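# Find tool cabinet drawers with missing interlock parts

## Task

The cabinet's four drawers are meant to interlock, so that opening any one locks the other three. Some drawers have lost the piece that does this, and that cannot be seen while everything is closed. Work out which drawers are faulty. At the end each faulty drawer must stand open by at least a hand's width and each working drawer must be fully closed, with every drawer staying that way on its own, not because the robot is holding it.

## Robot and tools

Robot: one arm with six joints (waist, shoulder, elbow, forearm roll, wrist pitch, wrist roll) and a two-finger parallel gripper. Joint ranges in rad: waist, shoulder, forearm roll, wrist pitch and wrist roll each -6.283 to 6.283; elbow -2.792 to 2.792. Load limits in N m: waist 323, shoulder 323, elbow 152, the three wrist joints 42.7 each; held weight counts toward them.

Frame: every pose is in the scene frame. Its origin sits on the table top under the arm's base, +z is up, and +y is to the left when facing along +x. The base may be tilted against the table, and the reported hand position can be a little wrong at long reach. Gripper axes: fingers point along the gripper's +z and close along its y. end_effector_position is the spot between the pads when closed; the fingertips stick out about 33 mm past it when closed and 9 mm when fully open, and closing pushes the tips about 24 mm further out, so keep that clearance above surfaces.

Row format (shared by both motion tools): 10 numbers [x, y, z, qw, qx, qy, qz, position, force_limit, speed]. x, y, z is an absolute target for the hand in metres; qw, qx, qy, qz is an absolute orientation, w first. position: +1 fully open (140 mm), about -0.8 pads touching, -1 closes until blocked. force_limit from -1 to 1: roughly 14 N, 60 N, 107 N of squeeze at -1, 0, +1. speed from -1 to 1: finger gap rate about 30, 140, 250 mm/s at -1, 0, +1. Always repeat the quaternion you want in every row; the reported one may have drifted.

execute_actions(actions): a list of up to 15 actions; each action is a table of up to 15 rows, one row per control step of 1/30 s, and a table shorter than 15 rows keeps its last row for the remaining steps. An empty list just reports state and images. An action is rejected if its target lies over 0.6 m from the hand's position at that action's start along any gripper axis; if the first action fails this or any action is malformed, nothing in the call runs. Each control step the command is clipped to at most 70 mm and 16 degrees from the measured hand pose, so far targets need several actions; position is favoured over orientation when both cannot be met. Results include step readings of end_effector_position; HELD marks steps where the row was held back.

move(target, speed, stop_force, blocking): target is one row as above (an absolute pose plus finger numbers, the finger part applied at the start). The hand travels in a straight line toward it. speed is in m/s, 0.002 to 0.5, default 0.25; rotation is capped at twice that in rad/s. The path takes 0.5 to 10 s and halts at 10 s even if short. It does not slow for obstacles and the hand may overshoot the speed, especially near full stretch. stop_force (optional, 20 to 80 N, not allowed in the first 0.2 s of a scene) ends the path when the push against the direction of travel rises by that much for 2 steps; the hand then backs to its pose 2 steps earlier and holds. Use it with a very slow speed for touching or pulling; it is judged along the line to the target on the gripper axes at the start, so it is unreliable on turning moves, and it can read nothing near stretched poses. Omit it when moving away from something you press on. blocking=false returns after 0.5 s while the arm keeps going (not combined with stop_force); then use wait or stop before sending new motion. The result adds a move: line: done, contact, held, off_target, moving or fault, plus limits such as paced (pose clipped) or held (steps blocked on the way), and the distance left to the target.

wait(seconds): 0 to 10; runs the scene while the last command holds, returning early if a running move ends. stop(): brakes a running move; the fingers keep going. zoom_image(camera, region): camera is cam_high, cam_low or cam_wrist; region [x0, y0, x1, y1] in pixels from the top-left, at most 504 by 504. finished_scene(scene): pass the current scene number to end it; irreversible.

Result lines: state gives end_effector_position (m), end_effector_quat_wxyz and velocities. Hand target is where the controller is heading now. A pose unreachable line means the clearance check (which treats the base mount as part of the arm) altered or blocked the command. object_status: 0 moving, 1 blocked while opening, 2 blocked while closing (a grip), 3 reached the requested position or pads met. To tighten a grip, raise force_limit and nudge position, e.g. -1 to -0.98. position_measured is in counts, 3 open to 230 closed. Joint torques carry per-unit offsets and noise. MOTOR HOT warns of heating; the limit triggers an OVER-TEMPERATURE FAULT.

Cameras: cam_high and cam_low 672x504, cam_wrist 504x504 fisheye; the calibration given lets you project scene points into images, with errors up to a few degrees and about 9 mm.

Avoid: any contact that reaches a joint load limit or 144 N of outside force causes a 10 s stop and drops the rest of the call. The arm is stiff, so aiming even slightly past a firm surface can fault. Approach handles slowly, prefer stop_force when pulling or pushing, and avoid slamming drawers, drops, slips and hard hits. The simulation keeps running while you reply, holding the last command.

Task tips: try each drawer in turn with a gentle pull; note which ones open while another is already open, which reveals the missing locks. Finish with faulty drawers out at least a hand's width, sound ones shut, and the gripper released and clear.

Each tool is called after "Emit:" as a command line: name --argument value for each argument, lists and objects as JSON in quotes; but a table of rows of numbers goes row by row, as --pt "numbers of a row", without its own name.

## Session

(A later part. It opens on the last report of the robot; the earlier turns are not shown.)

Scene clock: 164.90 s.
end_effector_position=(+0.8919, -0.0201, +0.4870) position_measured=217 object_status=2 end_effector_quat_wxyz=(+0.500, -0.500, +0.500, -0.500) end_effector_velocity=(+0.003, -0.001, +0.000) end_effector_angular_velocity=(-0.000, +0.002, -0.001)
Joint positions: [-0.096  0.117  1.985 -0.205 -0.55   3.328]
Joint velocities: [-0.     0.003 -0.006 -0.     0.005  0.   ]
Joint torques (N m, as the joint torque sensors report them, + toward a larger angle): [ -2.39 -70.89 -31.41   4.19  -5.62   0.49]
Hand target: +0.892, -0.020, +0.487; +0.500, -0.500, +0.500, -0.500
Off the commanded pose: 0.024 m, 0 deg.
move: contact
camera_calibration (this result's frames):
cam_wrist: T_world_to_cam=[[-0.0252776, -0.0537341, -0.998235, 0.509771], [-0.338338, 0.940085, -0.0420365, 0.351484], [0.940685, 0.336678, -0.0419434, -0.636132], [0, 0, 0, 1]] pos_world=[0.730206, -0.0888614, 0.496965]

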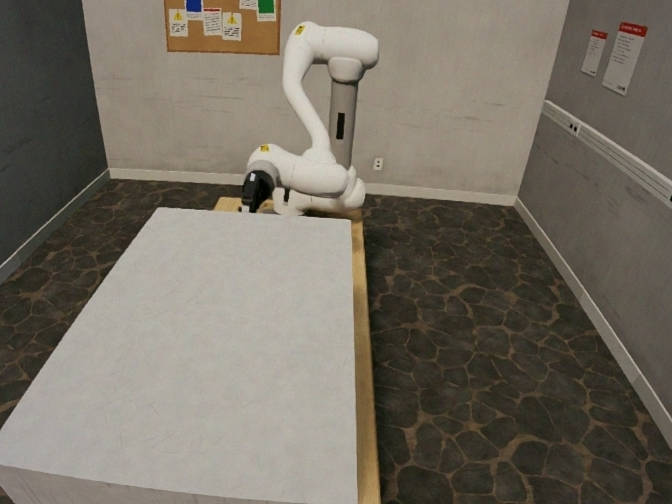

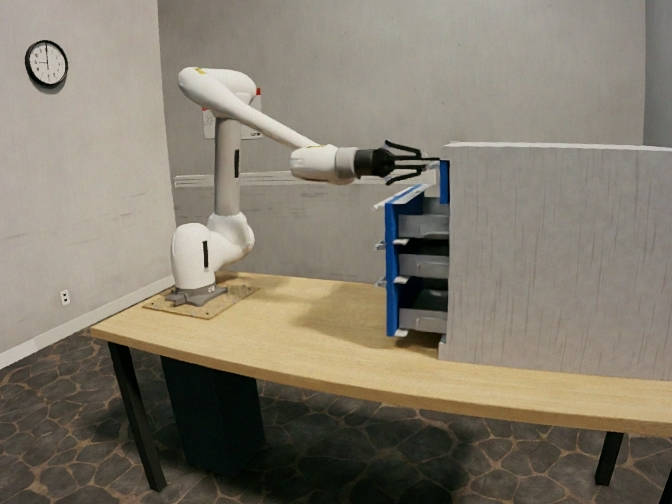

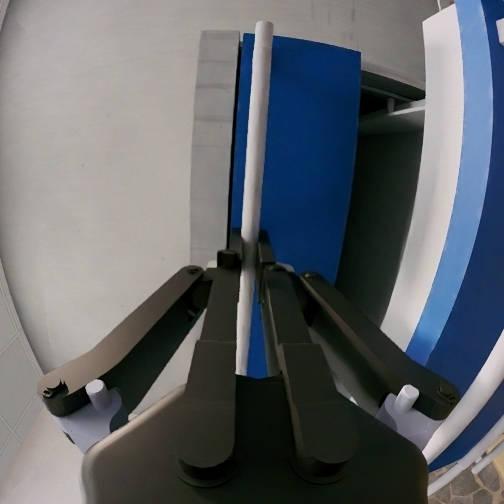

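Emit:
move --target '[0.903, -0.02, 0.487, 0.5, -0.5, 0.5, -0.5, -1, 0, -0.3]' --speed 0.006 --stop_force 45

Emit:
execute_actions --actions '[[[0.897, -0.02, 0.487, 0.5, -0.5, 0.5, -0.5, -0.2, 0, 0]]]'

Emit:
move --target '[0.715, -0.02, 0.487, 0.5, -0.5, 0.5, -0.5, -0.2, 0, 0]' --speed 0.15

Emit:
move --target '[0.715, -0.02, 0.387, 0.5, -0.5, 0.5, -0.5, -0.2, 0, 0]' --speed 0.15

Emit:
move --target '[0.764, -0.02, 0.387, 0.5, -0.5, 0.5, -0.5, -0.2, 0, 0]' --speed 0.08

Emit:
move --target '[0.90, -0.02, 0.387, 0.5, -0.5, 0.5, -0.5, -0.2, 0, 0]' --speed 0.035 --stop_force 50

Emit:
move --target '[0.92, -0.02, 0.387, 0.5, -0.5, 0.5, -0.5, -0.2, 0, 0]' --speed 0.006 --stop_force 25

Scene clock: 191.67 s.
end_effector_position=(+0.8987, -0.0200, +0.4869) position_measured=217 object_status=2 end_effector_quat_wxyz=(+0.500, -0.500, +0.500, -0.500) end_effector_velocity=(-0.002, +0.000, -0.000) end_effector_angular_velocity=(-0.000, -0.001, +0.000)
Joint positions: [-0.094  0.127  1.973 -0.203 -0.548  3.327]
Joint velocities: [-0.    -0.003  0.004 -0.    -0.002 -0.   ]
Joint torques (N m, as the joint torque sensors report them, + toward a larger angle): [  1.   -42.71 -47.09   3.43  -3.89   0.5 ]
Hand target: +0.898, -0.020, +0.487; +0.500, -0.500, +0.500, -0.500
Off the commanded pose: 0.004 m, 0 deg.
move: contact
camera_calibration (this result's frames):
cam_wrist: T_world_to_cam=[[-0.0254551, -0.053705, -0.998232, 0.510022], [-0.338354, 0.940084, -0.0419485, 0.353659], [0.940675, 0.336688, -0.0421012, -0.642419], [0, 0, 0, 1]] pos_world=[0.736952, -0.088784, 0.496909]

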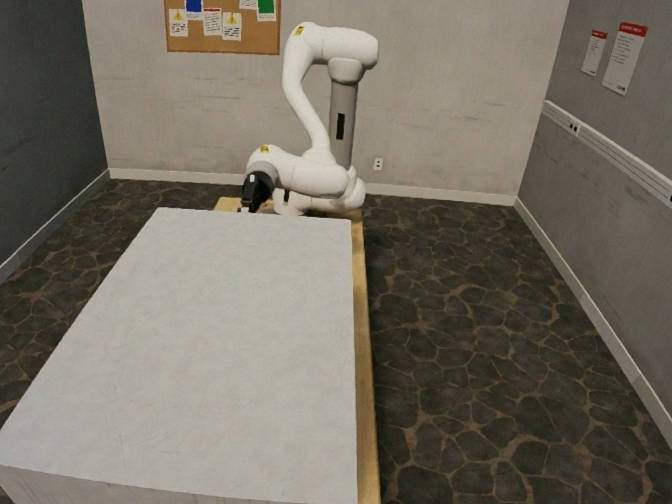

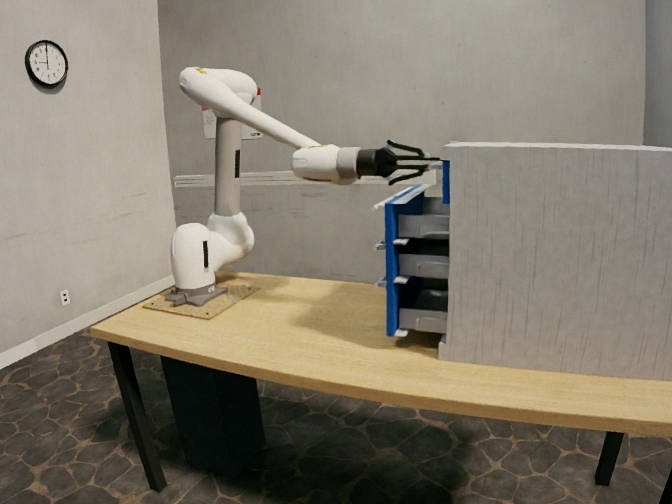

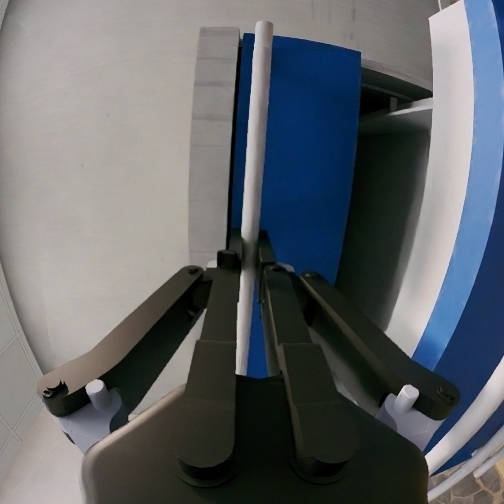

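Scene clock: 192.17 s.
end_effector_position=(+0.8970, -0.0200, +0.4870) position_measured=154 object_status=0 end_effector_quat_wxyz=(+0.500, -0.500, +0.500, -0.500) end_effector_velocity=(-0.000, -0.000, -0.001) end_effector_angular_velocity=(-0.000, +0.002, -0.001)
Joint positions: [-0.095  0.124  1.976 -0.204 -0.549  3.327]
Joint velocities: [-0.     0.     0.001 -0.     0.001 -0.   ]
Joint torques (N m, as the joint torque sensors report them, + toward a larger angle): [ -1.57 -54.29 -35.4    3.59  -3.25   0.06]
Hand target: +0.897, -0.020, +0.487; +0.500, -0.500, +0.500, -0.500
Off the commanded pose: 0.000 m, 0 deg.
Step readings (end_effector_position):
0: (+0.8987, -0.0200, +0.4869)
1: (+0.8986, -0.0200, +0.4869)
2: (+0.8982, -0.0199, +0.4869)
4: (+0.8975, -0.0198, +0.4869)
8: (+0.8971, -0.0198, +0.4869)
15: end_effector_position above
camera_calibration (this result's frames):
cam_wrist: T_world_to_cam=[[-0.025351, -0.0537205, -0.998234, 0.509931], [-0.338388, 0.940069, -0.0419967, 0.353154], [0.940665, 0.336726, -0.0420101, -0.640913], [0, 0, 0, 1]] pos_world=[0.735315, -0.0887834, 0.496937]

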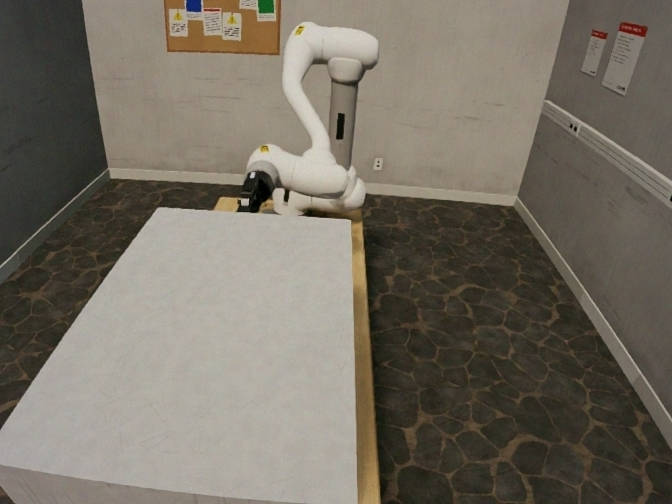

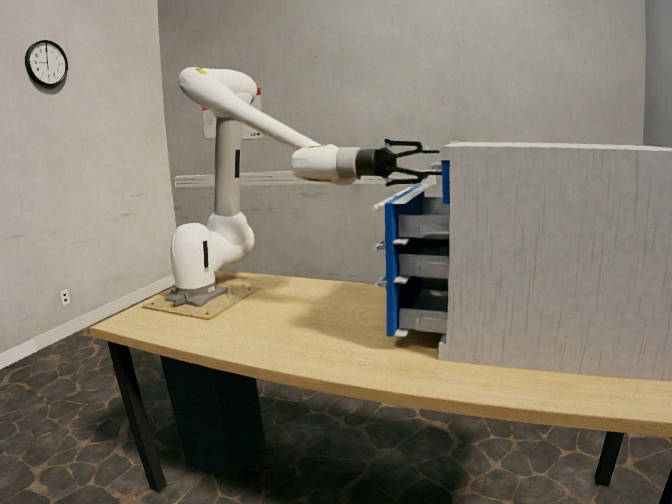

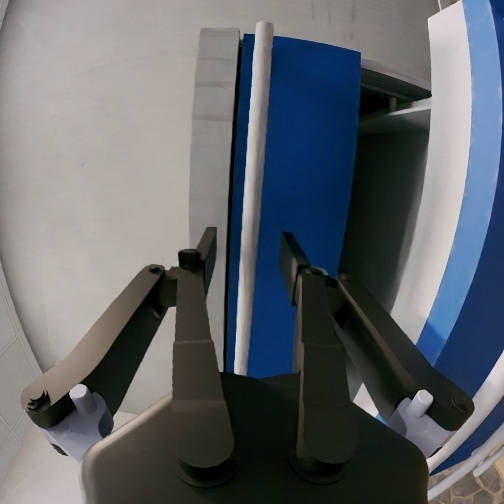

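Scene clock: 193.83 s.
end_effector_position=(+0.7151, -0.0199, +0.4867) position_measured=154 object_status=3 end_effector_quat_wxyz=(+0.500, -0.500, +0.500, -0.500) end_effector_velocity=(-0.001, -0.000, +0.001) end_effector_angular_velocity=(+0.001, -0.001, -0.000)
Joint positions: [-0.145 -0.173  2.268 -0.3   -0.555  3.41 ]
Joint velocities: [-0.001 -0.002  0.001 -0.001 -0.     0.002]
Joint torques (N m, as the joint torque sensors report them, + toward a larger angle): [ -2.11 -23.48 -37.02   3.38  -3.26   0.65]
Hand target: +0.715, -0.020, +0.487; +0.500, -0.500, +0.500, -0.500
Off the commanded pose: 0.000 m, 0 deg.
move: done
camera_calibration (this result's frames):
cam_wrist: T_world_to_cam=[[-0.0253824, -0.0538056, -0.998229, 0.505056], [-0.338366, 0.940074, -0.0420672, 0.291551], [0.940672, 0.336699, -0.0420673, -0.469791], [0, 0, 0, 1]] pos_world=[0.55339, -0.0887264, 0.496664]

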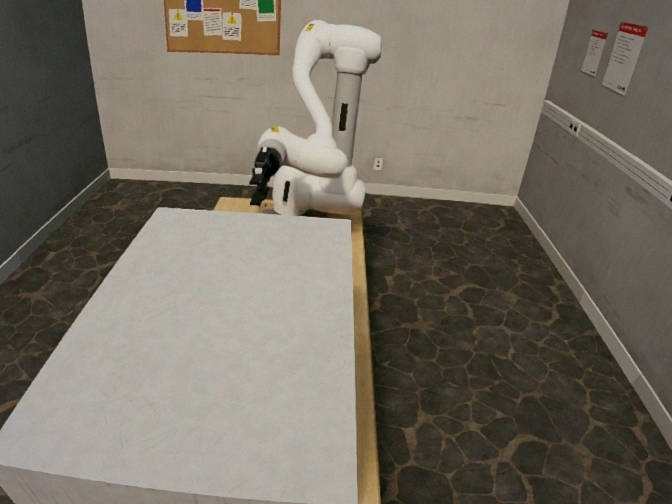

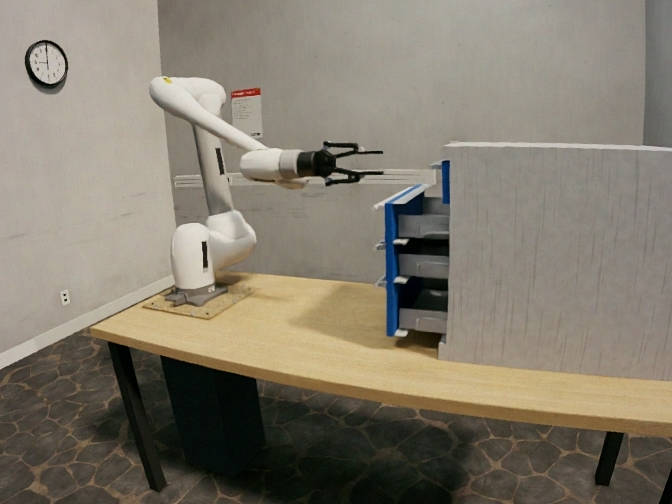

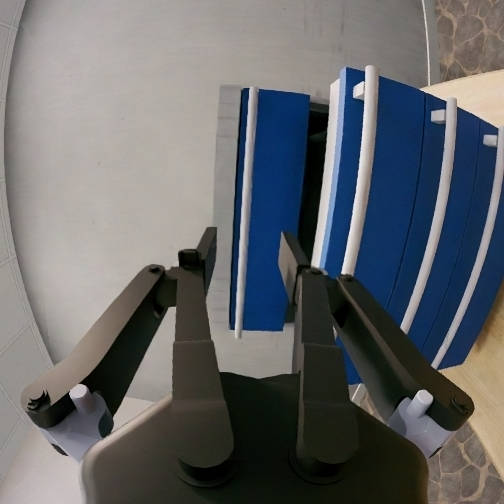

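Scene clock: 194.93 s.
end_effector_position=(+0.7151, -0.0200, +0.3871) position_measured=154 object_status=3 end_effector_quat_wxyz=(+0.500, -0.500, +0.500, -0.500) end_effector_velocity=(+0.000, +0.000, -0.000) end_effector_angular_velocity=(-0.001, -0.001, -0.000)
Joint positions: [-0.143 -0.038  2.378 -0.217 -0.79   3.307]
Joint velocities: [ 0.     0.001 -0.     0.001 -0.002 -0.002]
Joint torques (N m, as the joint torque sensors report them, + toward a larger angle): [ -1.38 -28.85 -29.65   2.94  -3.16   0.3 ]
Hand target: +0.715, -0.020, +0.387; +0.500, -0.500, +0.500, -0.500
Off the commanded pose: 0.000 m, 0 deg.
move: done
camera_calibration (this result's frames):
cam_wrist: T_world_to_cam=[[-0.0253064, -0.0537071, -0.998236, 0.40558], [-0.338343, 0.940085, -0.042001, 0.287452], [0.940682, 0.336684, -0.0419616, -0.474037], [0, 0, 0, 1]] pos_world=[0.553439, -0.088846, 0.397046]

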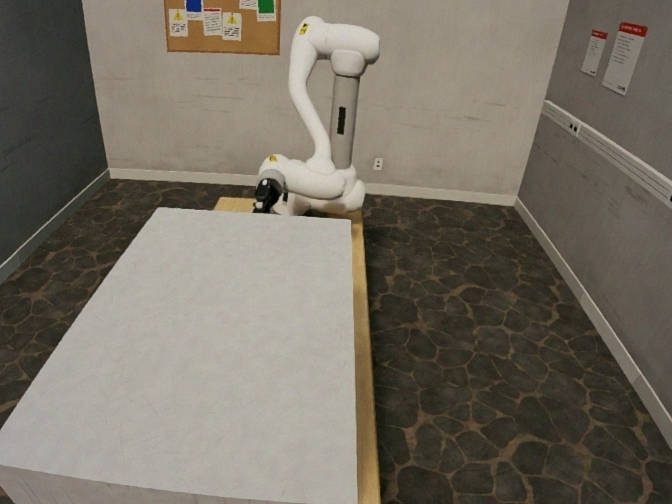

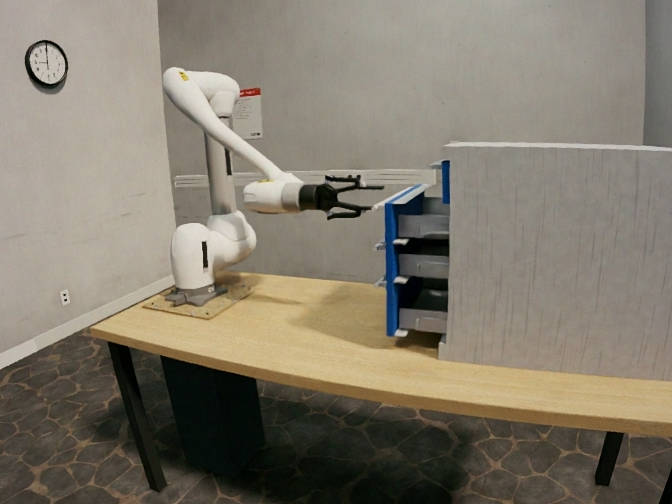

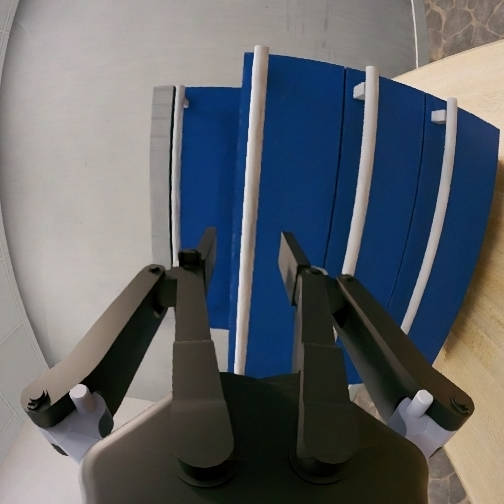

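Scene clock: 195.93 s.
end_effector_position=(+0.7639, -0.0200, +0.3871) position_measured=154 object_status=3 end_effector_quat_wxyz=(+0.500, -0.500, +0.500, -0.500) end_effector_velocity=(+0.001, +0.000, -0.000) end_effector_angular_velocity=(+0.000, -0.000, +0.000)
Joint positions: [-0.125  0.04   2.298 -0.193 -0.786  3.29 ]
Joint velocities: [ 0.     0.002 -0.001  0.    -0.    -0.   ]
Joint torques (N m, as the joint torque sensors report them, + toward a larger angle): [ -1.23 -36.83 -30.68   3.27  -3.16   0.23]
Hand target: +0.764, -0.020, +0.387; +0.500, -0.500, +0.500, -0.500
Off the commanded pose: 0.000 m, 0 deg.
move: done
camera_calibration (this result's frames):
cam_wrist: T_world_to_cam=[[-0.0253098, -0.0537087, -0.998236, 0.406808], [-0.338353, 0.940082, -0.042001, 0.303951], [0.940679, 0.336693, -0.0419657, -0.519936], [0, 0, 0, 1]] pos_world=[0.602232, -0.0888312, 0.397037]

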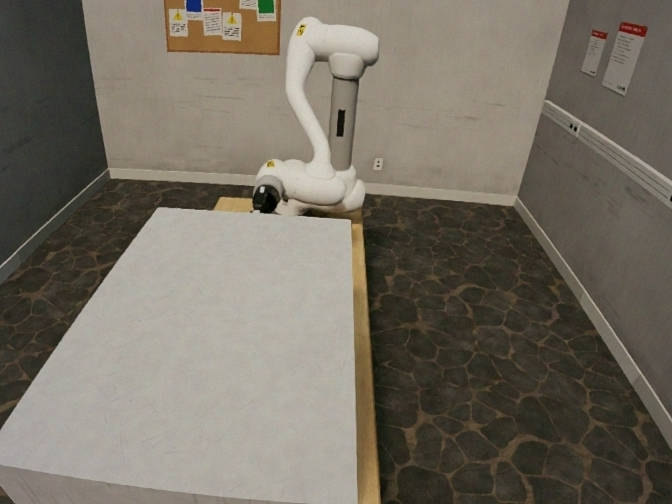

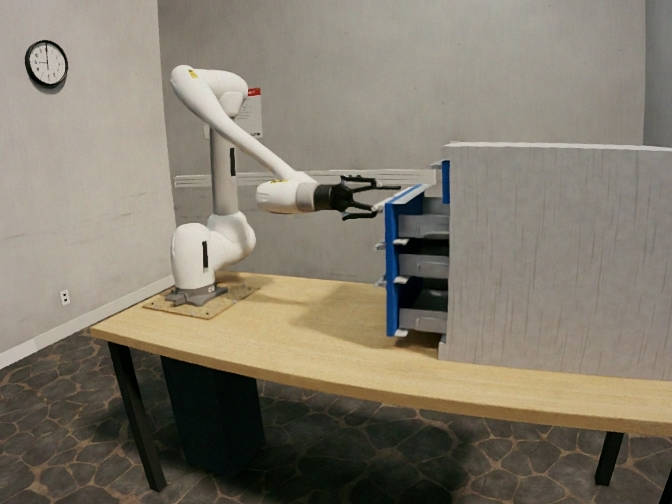

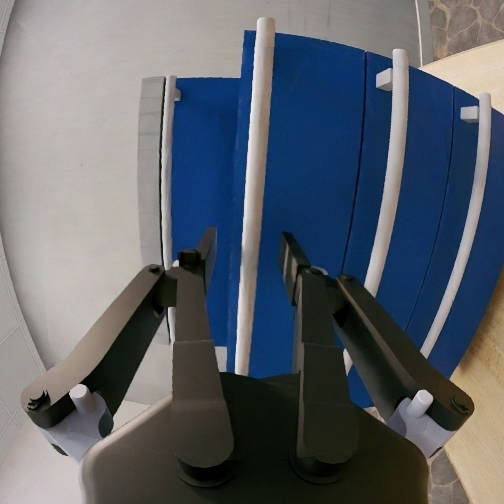

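Scene clock: 200.13 s.
end_effector_position=(+0.8999, -0.0201, +0.3872) position_measured=154 object_status=3 end_effector_quat_wxyz=(+0.500, -0.500, +0.500, -0.500) end_effector_velocity=(+0.001, -0.000, -0.001) end_effector_angular_velocity=(-0.000, +0.001, -0.000)
Joint positions: [-0.092  0.235  2.06  -0.154 -0.739  3.267]
Joint velocities: [ 0.     0.002 -0.001  0.     0.001 -0.001]
Joint torques (N m, as the joint torque sensors report them, + toward a larger angle): [ -1.07 -56.13 -34.85   3.27  -2.79   0.35]
Hand target: +0.900, -0.020, +0.387; +0.500, -0.500, +0.500, -0.500
Off the commanded pose: 0.000 m, 0 deg.
move: done
camera_calibration (this result's frames):
cam_wrist: T_world_to_cam=[[-0.0253671, -0.0536877, -0.998236, 0.410392], [-0.338343, 0.940087, -0.0419624, 0.34997], [0.940681, 0.336682, -0.0420121, -0.647816], [0, 0, 0, 1]] pos_world=[0.738208, -0.0888611, 0.397138]

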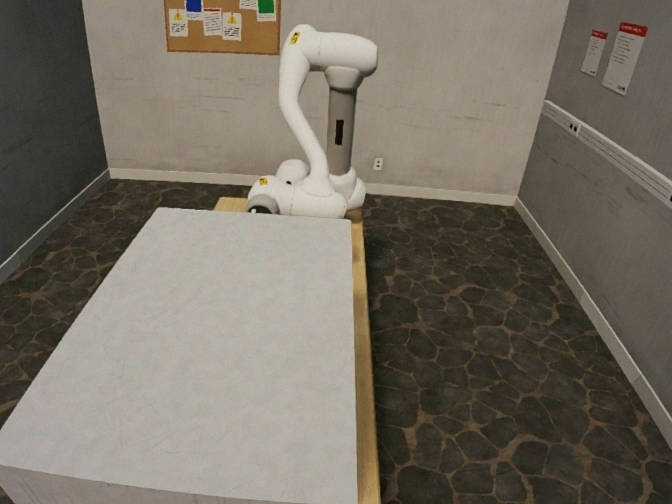

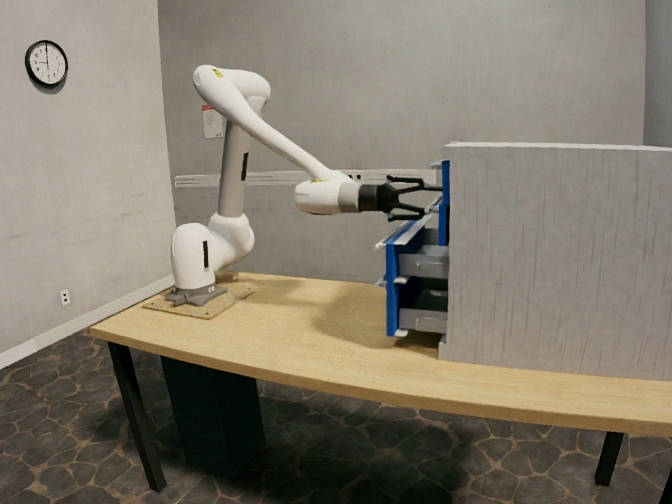

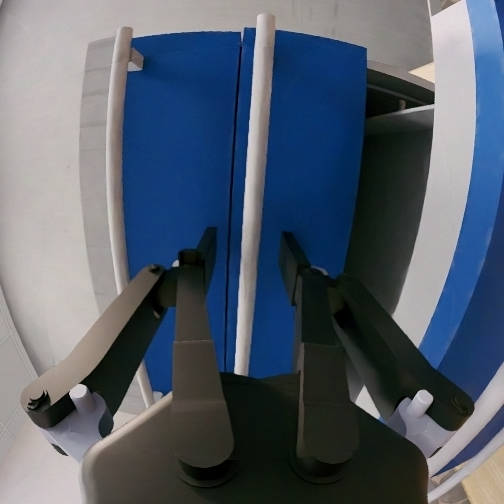

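Scene clock: 202.07 s.
end_effector_position=(+0.9095, -0.0200, +0.3871) position_measured=154 object_status=3 end_effector_quat_wxyz=(+0.500, -0.500, +0.500, -0.500) end_effector_velocity=(-0.002, +0.001, -0.000) end_effector_angular_velocity=(-0.001, -0.001, +0.001)
Joint positions: [-0.091  0.248  2.042 -0.152 -0.734  3.266]
Joint velocities: [-0.    -0.002  0.004 -0.001 -0.003  0.   ]
Joint torques (N m, as the joint torque sensors report them, + toward a larger angle): [  0.63 -38.38 -48.99   2.55  -0.1    0.44]
Hand target: +0.909, -0.020, +0.387; +0.500, -0.500, +0.500, -0.500
Off the commanded pose: 0.011 m, 0 deg.
move: contact
camera_calibration (this result's frames):
cam_wrist: T_world_to_cam=[[-0.0253921, -0.0536736, -0.998236, 0.410543], [-0.338344, 0.940087, -0.0419406, 0.353159], [0.94068, 0.336682, -0.0420309, -0.656844], [0, 0, 0, 1]] pos_world=[0.747794, -0.0888173, 0.397023]

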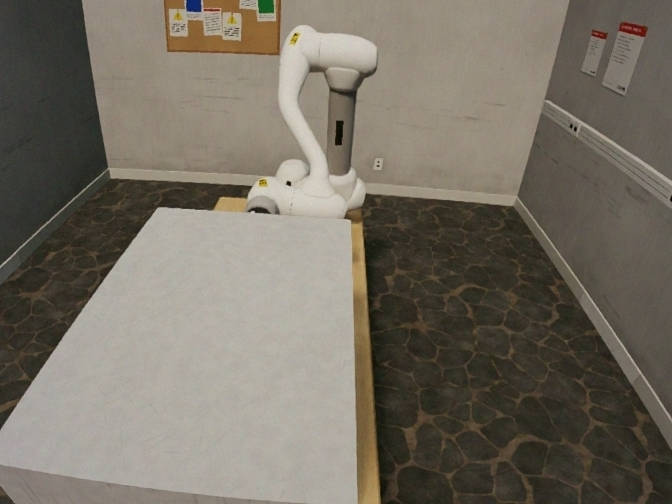

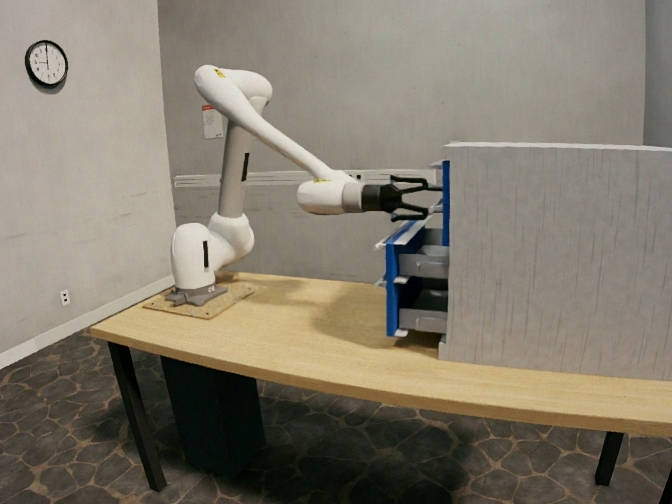

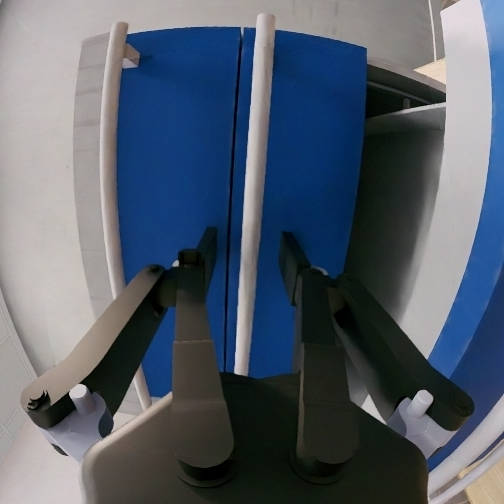

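Emit:
move --target '[0.86, -0.02, 0.387, 0.5, -0.5, 0.5, -0.5, -0.2, 0, 0]' --speed 0.1

Emit:
move --target '[0.86, -0.02, 0.487, 0.5, -0.5, 0.5, -0.5, -0.2, 0, 0]' --speed 0.15

Emit:
move --target '[0.898, -0.02, 0.487, 0.5, -0.5, 0.5, -0.5, -0.2, 0, 0]' --speed 0.05

Emit:
execute_actions --actions '[[[0.898, -0.02, 0.487, 0.5, -0.5, 0.5, -0.5, -1, 0, -0.3]],[[0.898, -0.02, 0.487, 0.5, -0.5, 0.5, -0.5, -1, 0, -0.3]]]'

Emit:
move --target '[0.88, -0.02, 0.487, 0.5, -0.5, 0.5, -0.5, -1, 0, -0.3]' --speed 0.008 --stop_force 35

Scene clock: 209.53 s.
end_effector_position=(+0.8601, -0.0200, +0.3869) position_measured=154 object_status=3 end_effector_quat_wxyz=(+0.500, -0.500, +0.500, -0.500) end_effector_velocity=(-0.001, +0.000, +0.000) end_effector_angular_velocity=(-0.000, -0.000, +0.000)
Joint positions: [-0.1    0.18   2.132 -0.162 -0.758  3.271]
Joint velocities: [-0.    -0.002  0.003 -0.    -0.001  0.   ]
Joint torques (N m, as the joint torque sensors report them, + toward a larger angle): [ -1.01 -54.79 -30.59   3.06  -3.01   0.34]
Hand target: +0.860, -0.020, +0.387; +0.500, -0.500, +0.500, -0.500
Off the commanded pose: 0.000 m, 0 deg.
move: done
camera_calibration (this result's frames):
cam_wrist: T_world_to_cam=[[-0.0253476, -0.05374, -0.998233, 0.4091], [-0.338354, 0.94008, -0.0420177, 0.336454], [0.940677, 0.336691, -0.0420119, -0.610387], [0, 0, 0, 1]] pos_world=[0.698387, -0.0887968, 0.396871]

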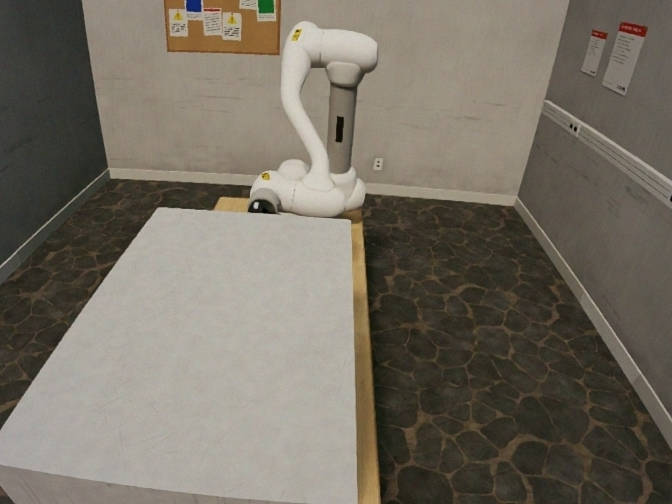

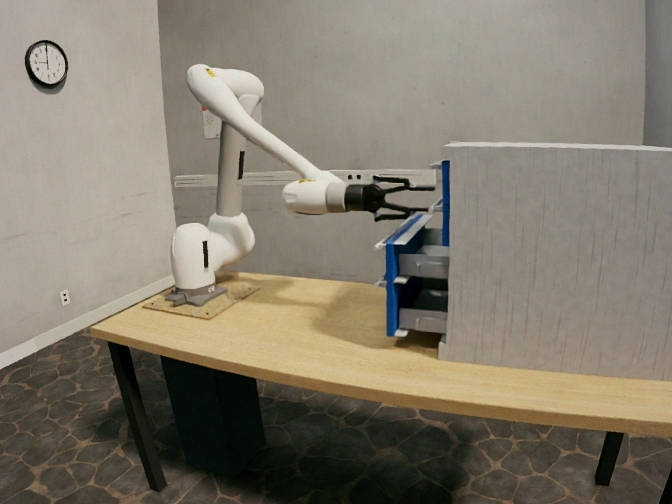

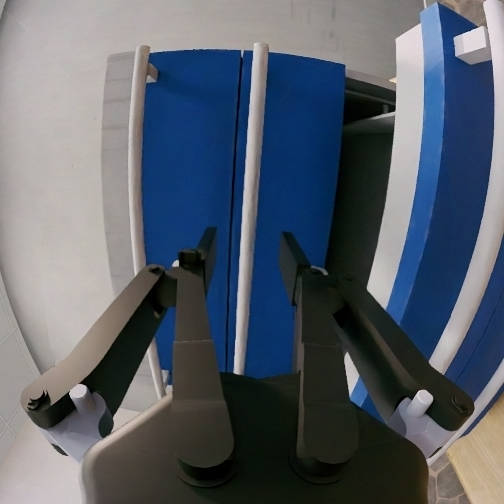

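Scene clock: 210.60 s.
end_effector_position=(+0.8598, -0.0200, +0.4869) position_measured=154 object_status=3 end_effector_quat_wxyz=(+0.500, -0.500, +0.500, -0.500) end_effector_velocity=(+0.000, -0.000, +0.001) end_effector_angular_velocity=(+0.000, +0.001, +0.001)
Joint positions: [-0.102  0.068  2.041 -0.215 -0.558  3.336]
Joint velocities: [-0.    -0.001 -0.002 -0.003  0.003  0.003]
Joint torques (N m, as the joint torque sensors report them, + toward a larger angle): [  1.5  -46.29 -37.02   3.25  -3.22   0.6 ]
Hand target: +0.860, -0.020, +0.487; +0.500, -0.500, +0.500, -0.500
Off the commanded pose: 0.000 m, 0 deg.
move: done
camera_calibration (this result's frames):
cam_wrist: T_world_to_cam=[[-0.0253536, -0.0537647, -0.998232, 0.508882], [-0.338313, 0.940094, -0.0420408, 0.340548], [0.940692, 0.336649, -0.0420241, -0.60597], [0, 0, 0, 1]] pos_world=[0.698145, -0.0887881, 0.496833]

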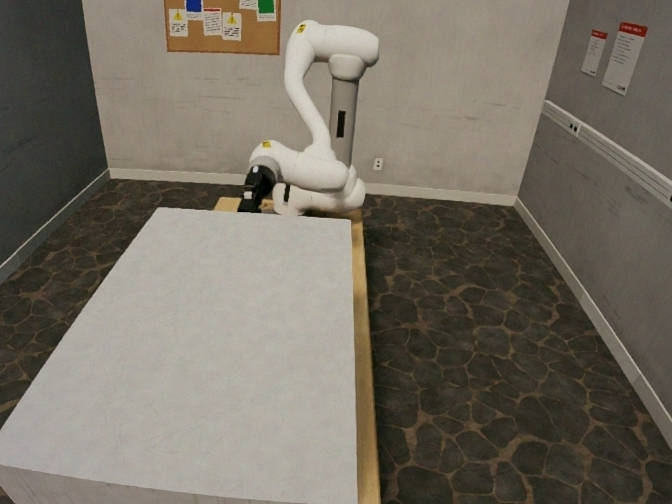

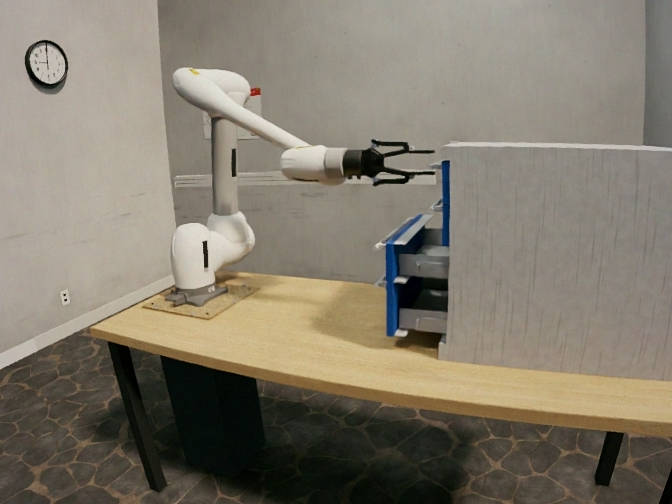

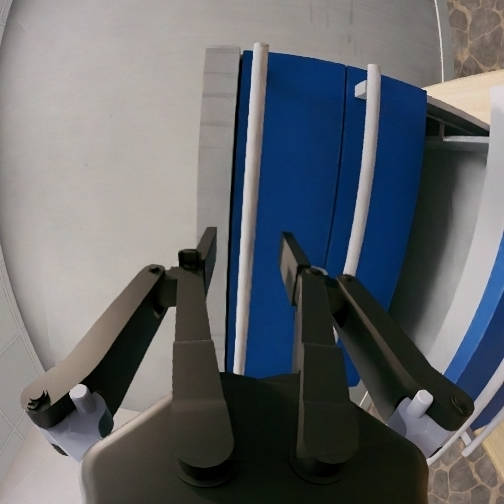

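Scene clock: 211.70 s.
end_effector_position=(+0.8979, -0.0200, +0.4871) position_measured=154 object_status=3 end_effector_quat_wxyz=(+0.500, -0.500, +0.500, -0.500) end_effector_velocity=(+0.001, -0.000, -0.000) end_effector_angular_velocity=(+0.000, +0.000, -0.000)
Joint positions: [-0.095  0.126  1.974 -0.204 -0.548  3.327]
Joint velocities: [ 0.     0.002 -0.001  0.     0.    -0.   ]
Joint torques (N m, as the joint torque sensors report them, + toward a larger angle): [ -0.05 -50.08 -37.31   3.51  -3.18   0.49]
Hand target: +0.898, -0.020, +0.487; +0.500, -0.500, +0.500, -0.500
Off the commanded pose: 0.000 m, 0 deg.
move: done
camera_calibration (this result's frames):
cam_wrist: T_world_to_cam=[[-0.0253162, -0.0537236, -0.998235, 0.510009], [-0.338354, 0.94008, -0.0420128, 0.353491], [0.940678, 0.336694, -0.0419769, -0.641783], [0, 0, 0, 1]] pos_world=[0.736228, -0.088826, 0.49702]

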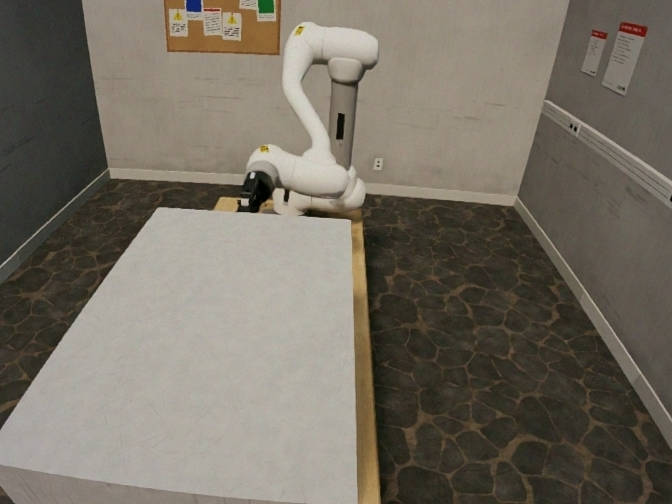

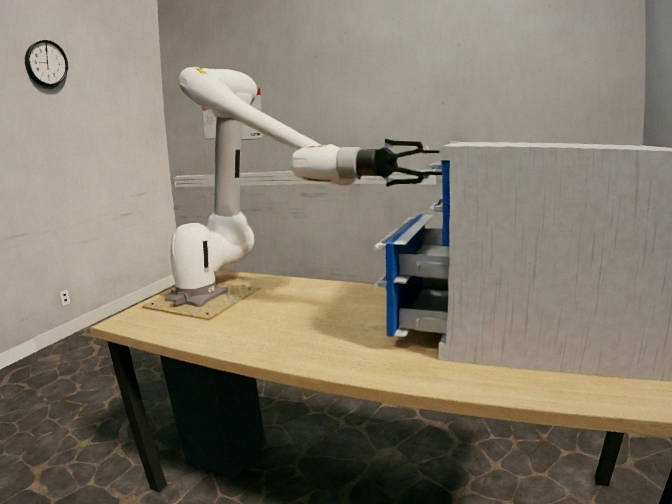

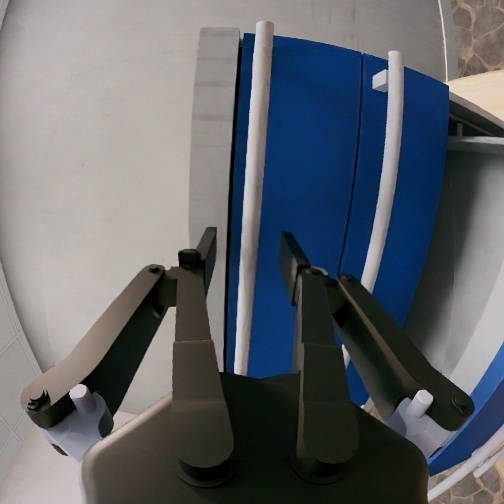

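Scene clock: 212.70 s.
end_effector_position=(+0.8980, -0.0200, +0.4870) position_measured=217 object_status=2 end_effector_quat_wxyz=(+0.500, -0.500, +0.500, -0.500) end_effector_velocity=(-0.000, +0.000, -0.000) end_effector_angular_velocity=(-0.001, +0.000, +0.001)
Joint positions: [-0.095  0.126  1.974 -0.204 -0.548  3.327]
Joint velocities: [ 0.     0.     0.    -0.001 -0.001 -0.   ]
Joint torques (N m, as the joint torque sensors report them, + toward a larger angle): [ -0.79 -55.18 -41.51   3.83  -4.73   0.33]
Hand target: +0.898, -0.020, +0.487; +0.500, -0.500, +0.500, -0.500
Off the commanded pose: 0.000 m, 0 deg.
Step readings (end_effector_position; steps 1 to 15: 1st action; 16 to 30: 2nd action):
0: (+0.8979, -0.0200, +0.4871)
1: (+0.8980, -0.0200, +0.4871)
2: (+0.8980, -0.0200, +0.4870)
4: (+0.8980, -0.0200, +0.4870)
8: (+0.8980, -0.0200, +0.4870)
15: (+0.8980, -0.0200, +0.4870)
16: (+0.8980, -0.0200, +0.4870)
17: (+0.8980, -0.0200, +0.4870)
19: (+0.8980, -0.0200, +0.4870)
23: (+0.8980, -0.0200, +0.4870)
30: end_effector_position above
camera_calibration (this result's frames):
cam_wrist: T_world_to_cam=[[-0.0253612, -0.0537182, -0.998234, 0.509958], [-0.338351, 0.940083, -0.0419927, 0.353491], [0.940678, 0.336688, -0.0420172, -0.641851], [0, 0, 0, 1]] pos_world=[0.736312, -0.0888135, 0.496933]

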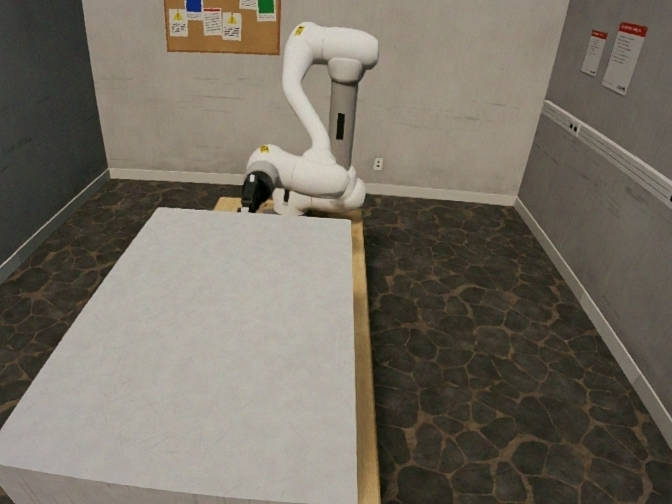

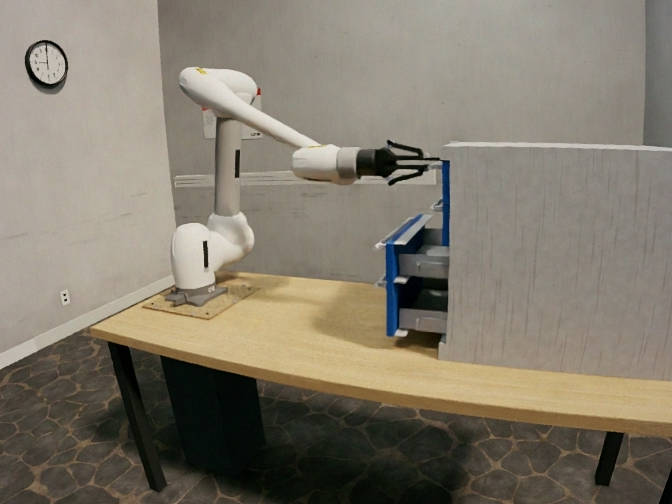

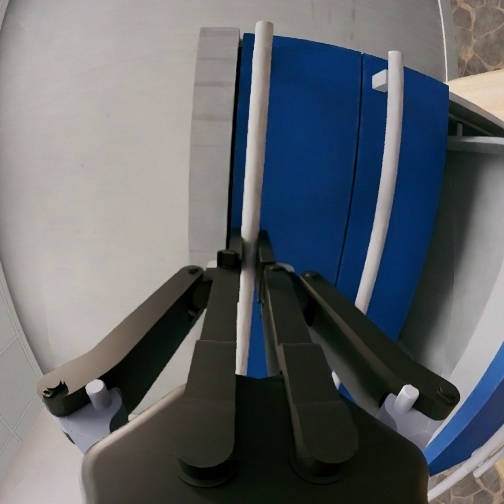

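Scene clock: 215.17 s.
end_effector_position=(+0.8800, -0.0200, +0.4870) position_measured=217 object_status=2 end_effector_quat_wxyz=(+0.500, -0.500, +0.500, -0.500) end_effector_velocity=(-0.001, -0.000, -0.001) end_effector_angular_velocity=(-0.000, +0.001, -0.000)
Joint positions: [-0.098  0.099  2.006 -0.209 -0.553  3.331]
Joint velocities: [-0.    -0.001  0.002 -0.     0.    -0.   ]
Joint torques (N m, as the joint torque sensors report them, + toward a larger angle): [ -0.73 -57.72 -41.56   3.74  -5.32   0.28]
Hand target: +0.880, -0.020, +0.487; +0.500, -0.500, +0.500, -0.500
Off the commanded pose: 0.000 m, 0 deg.
move: done
camera_calibration (this result's frames):
cam_wrist: T_world_to_cam=[[-0.0253309, -0.0537376, -0.998234, 0.509478], [-0.338356, 0.940079, -0.042021, 0.347424], [0.940677, 0.336694, -0.0419955, -0.624965], [0, 0, 0, 1]] pos_world=[0.718349, -0.0888054, 0.496932]

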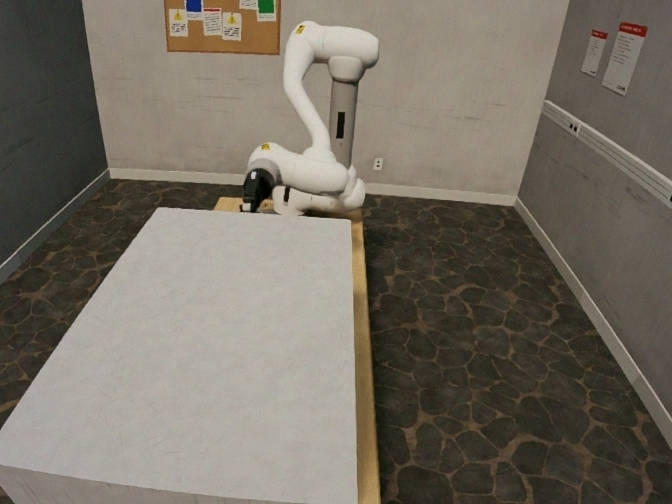

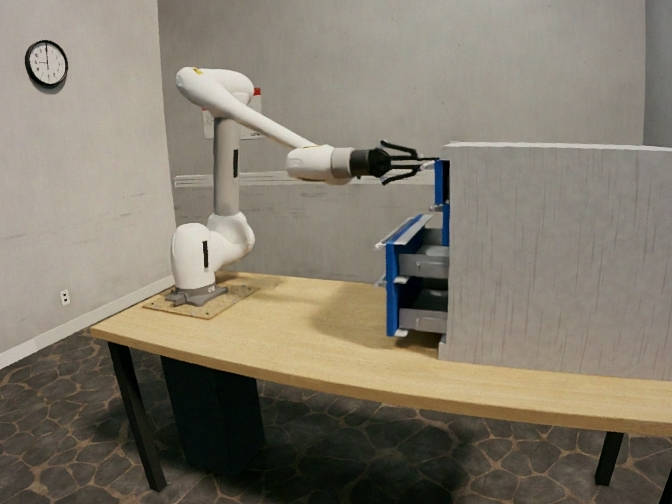

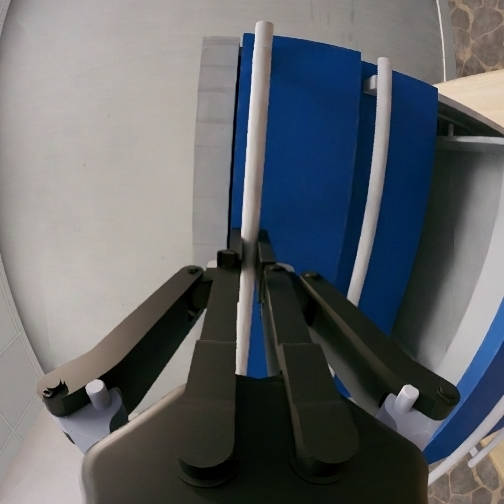

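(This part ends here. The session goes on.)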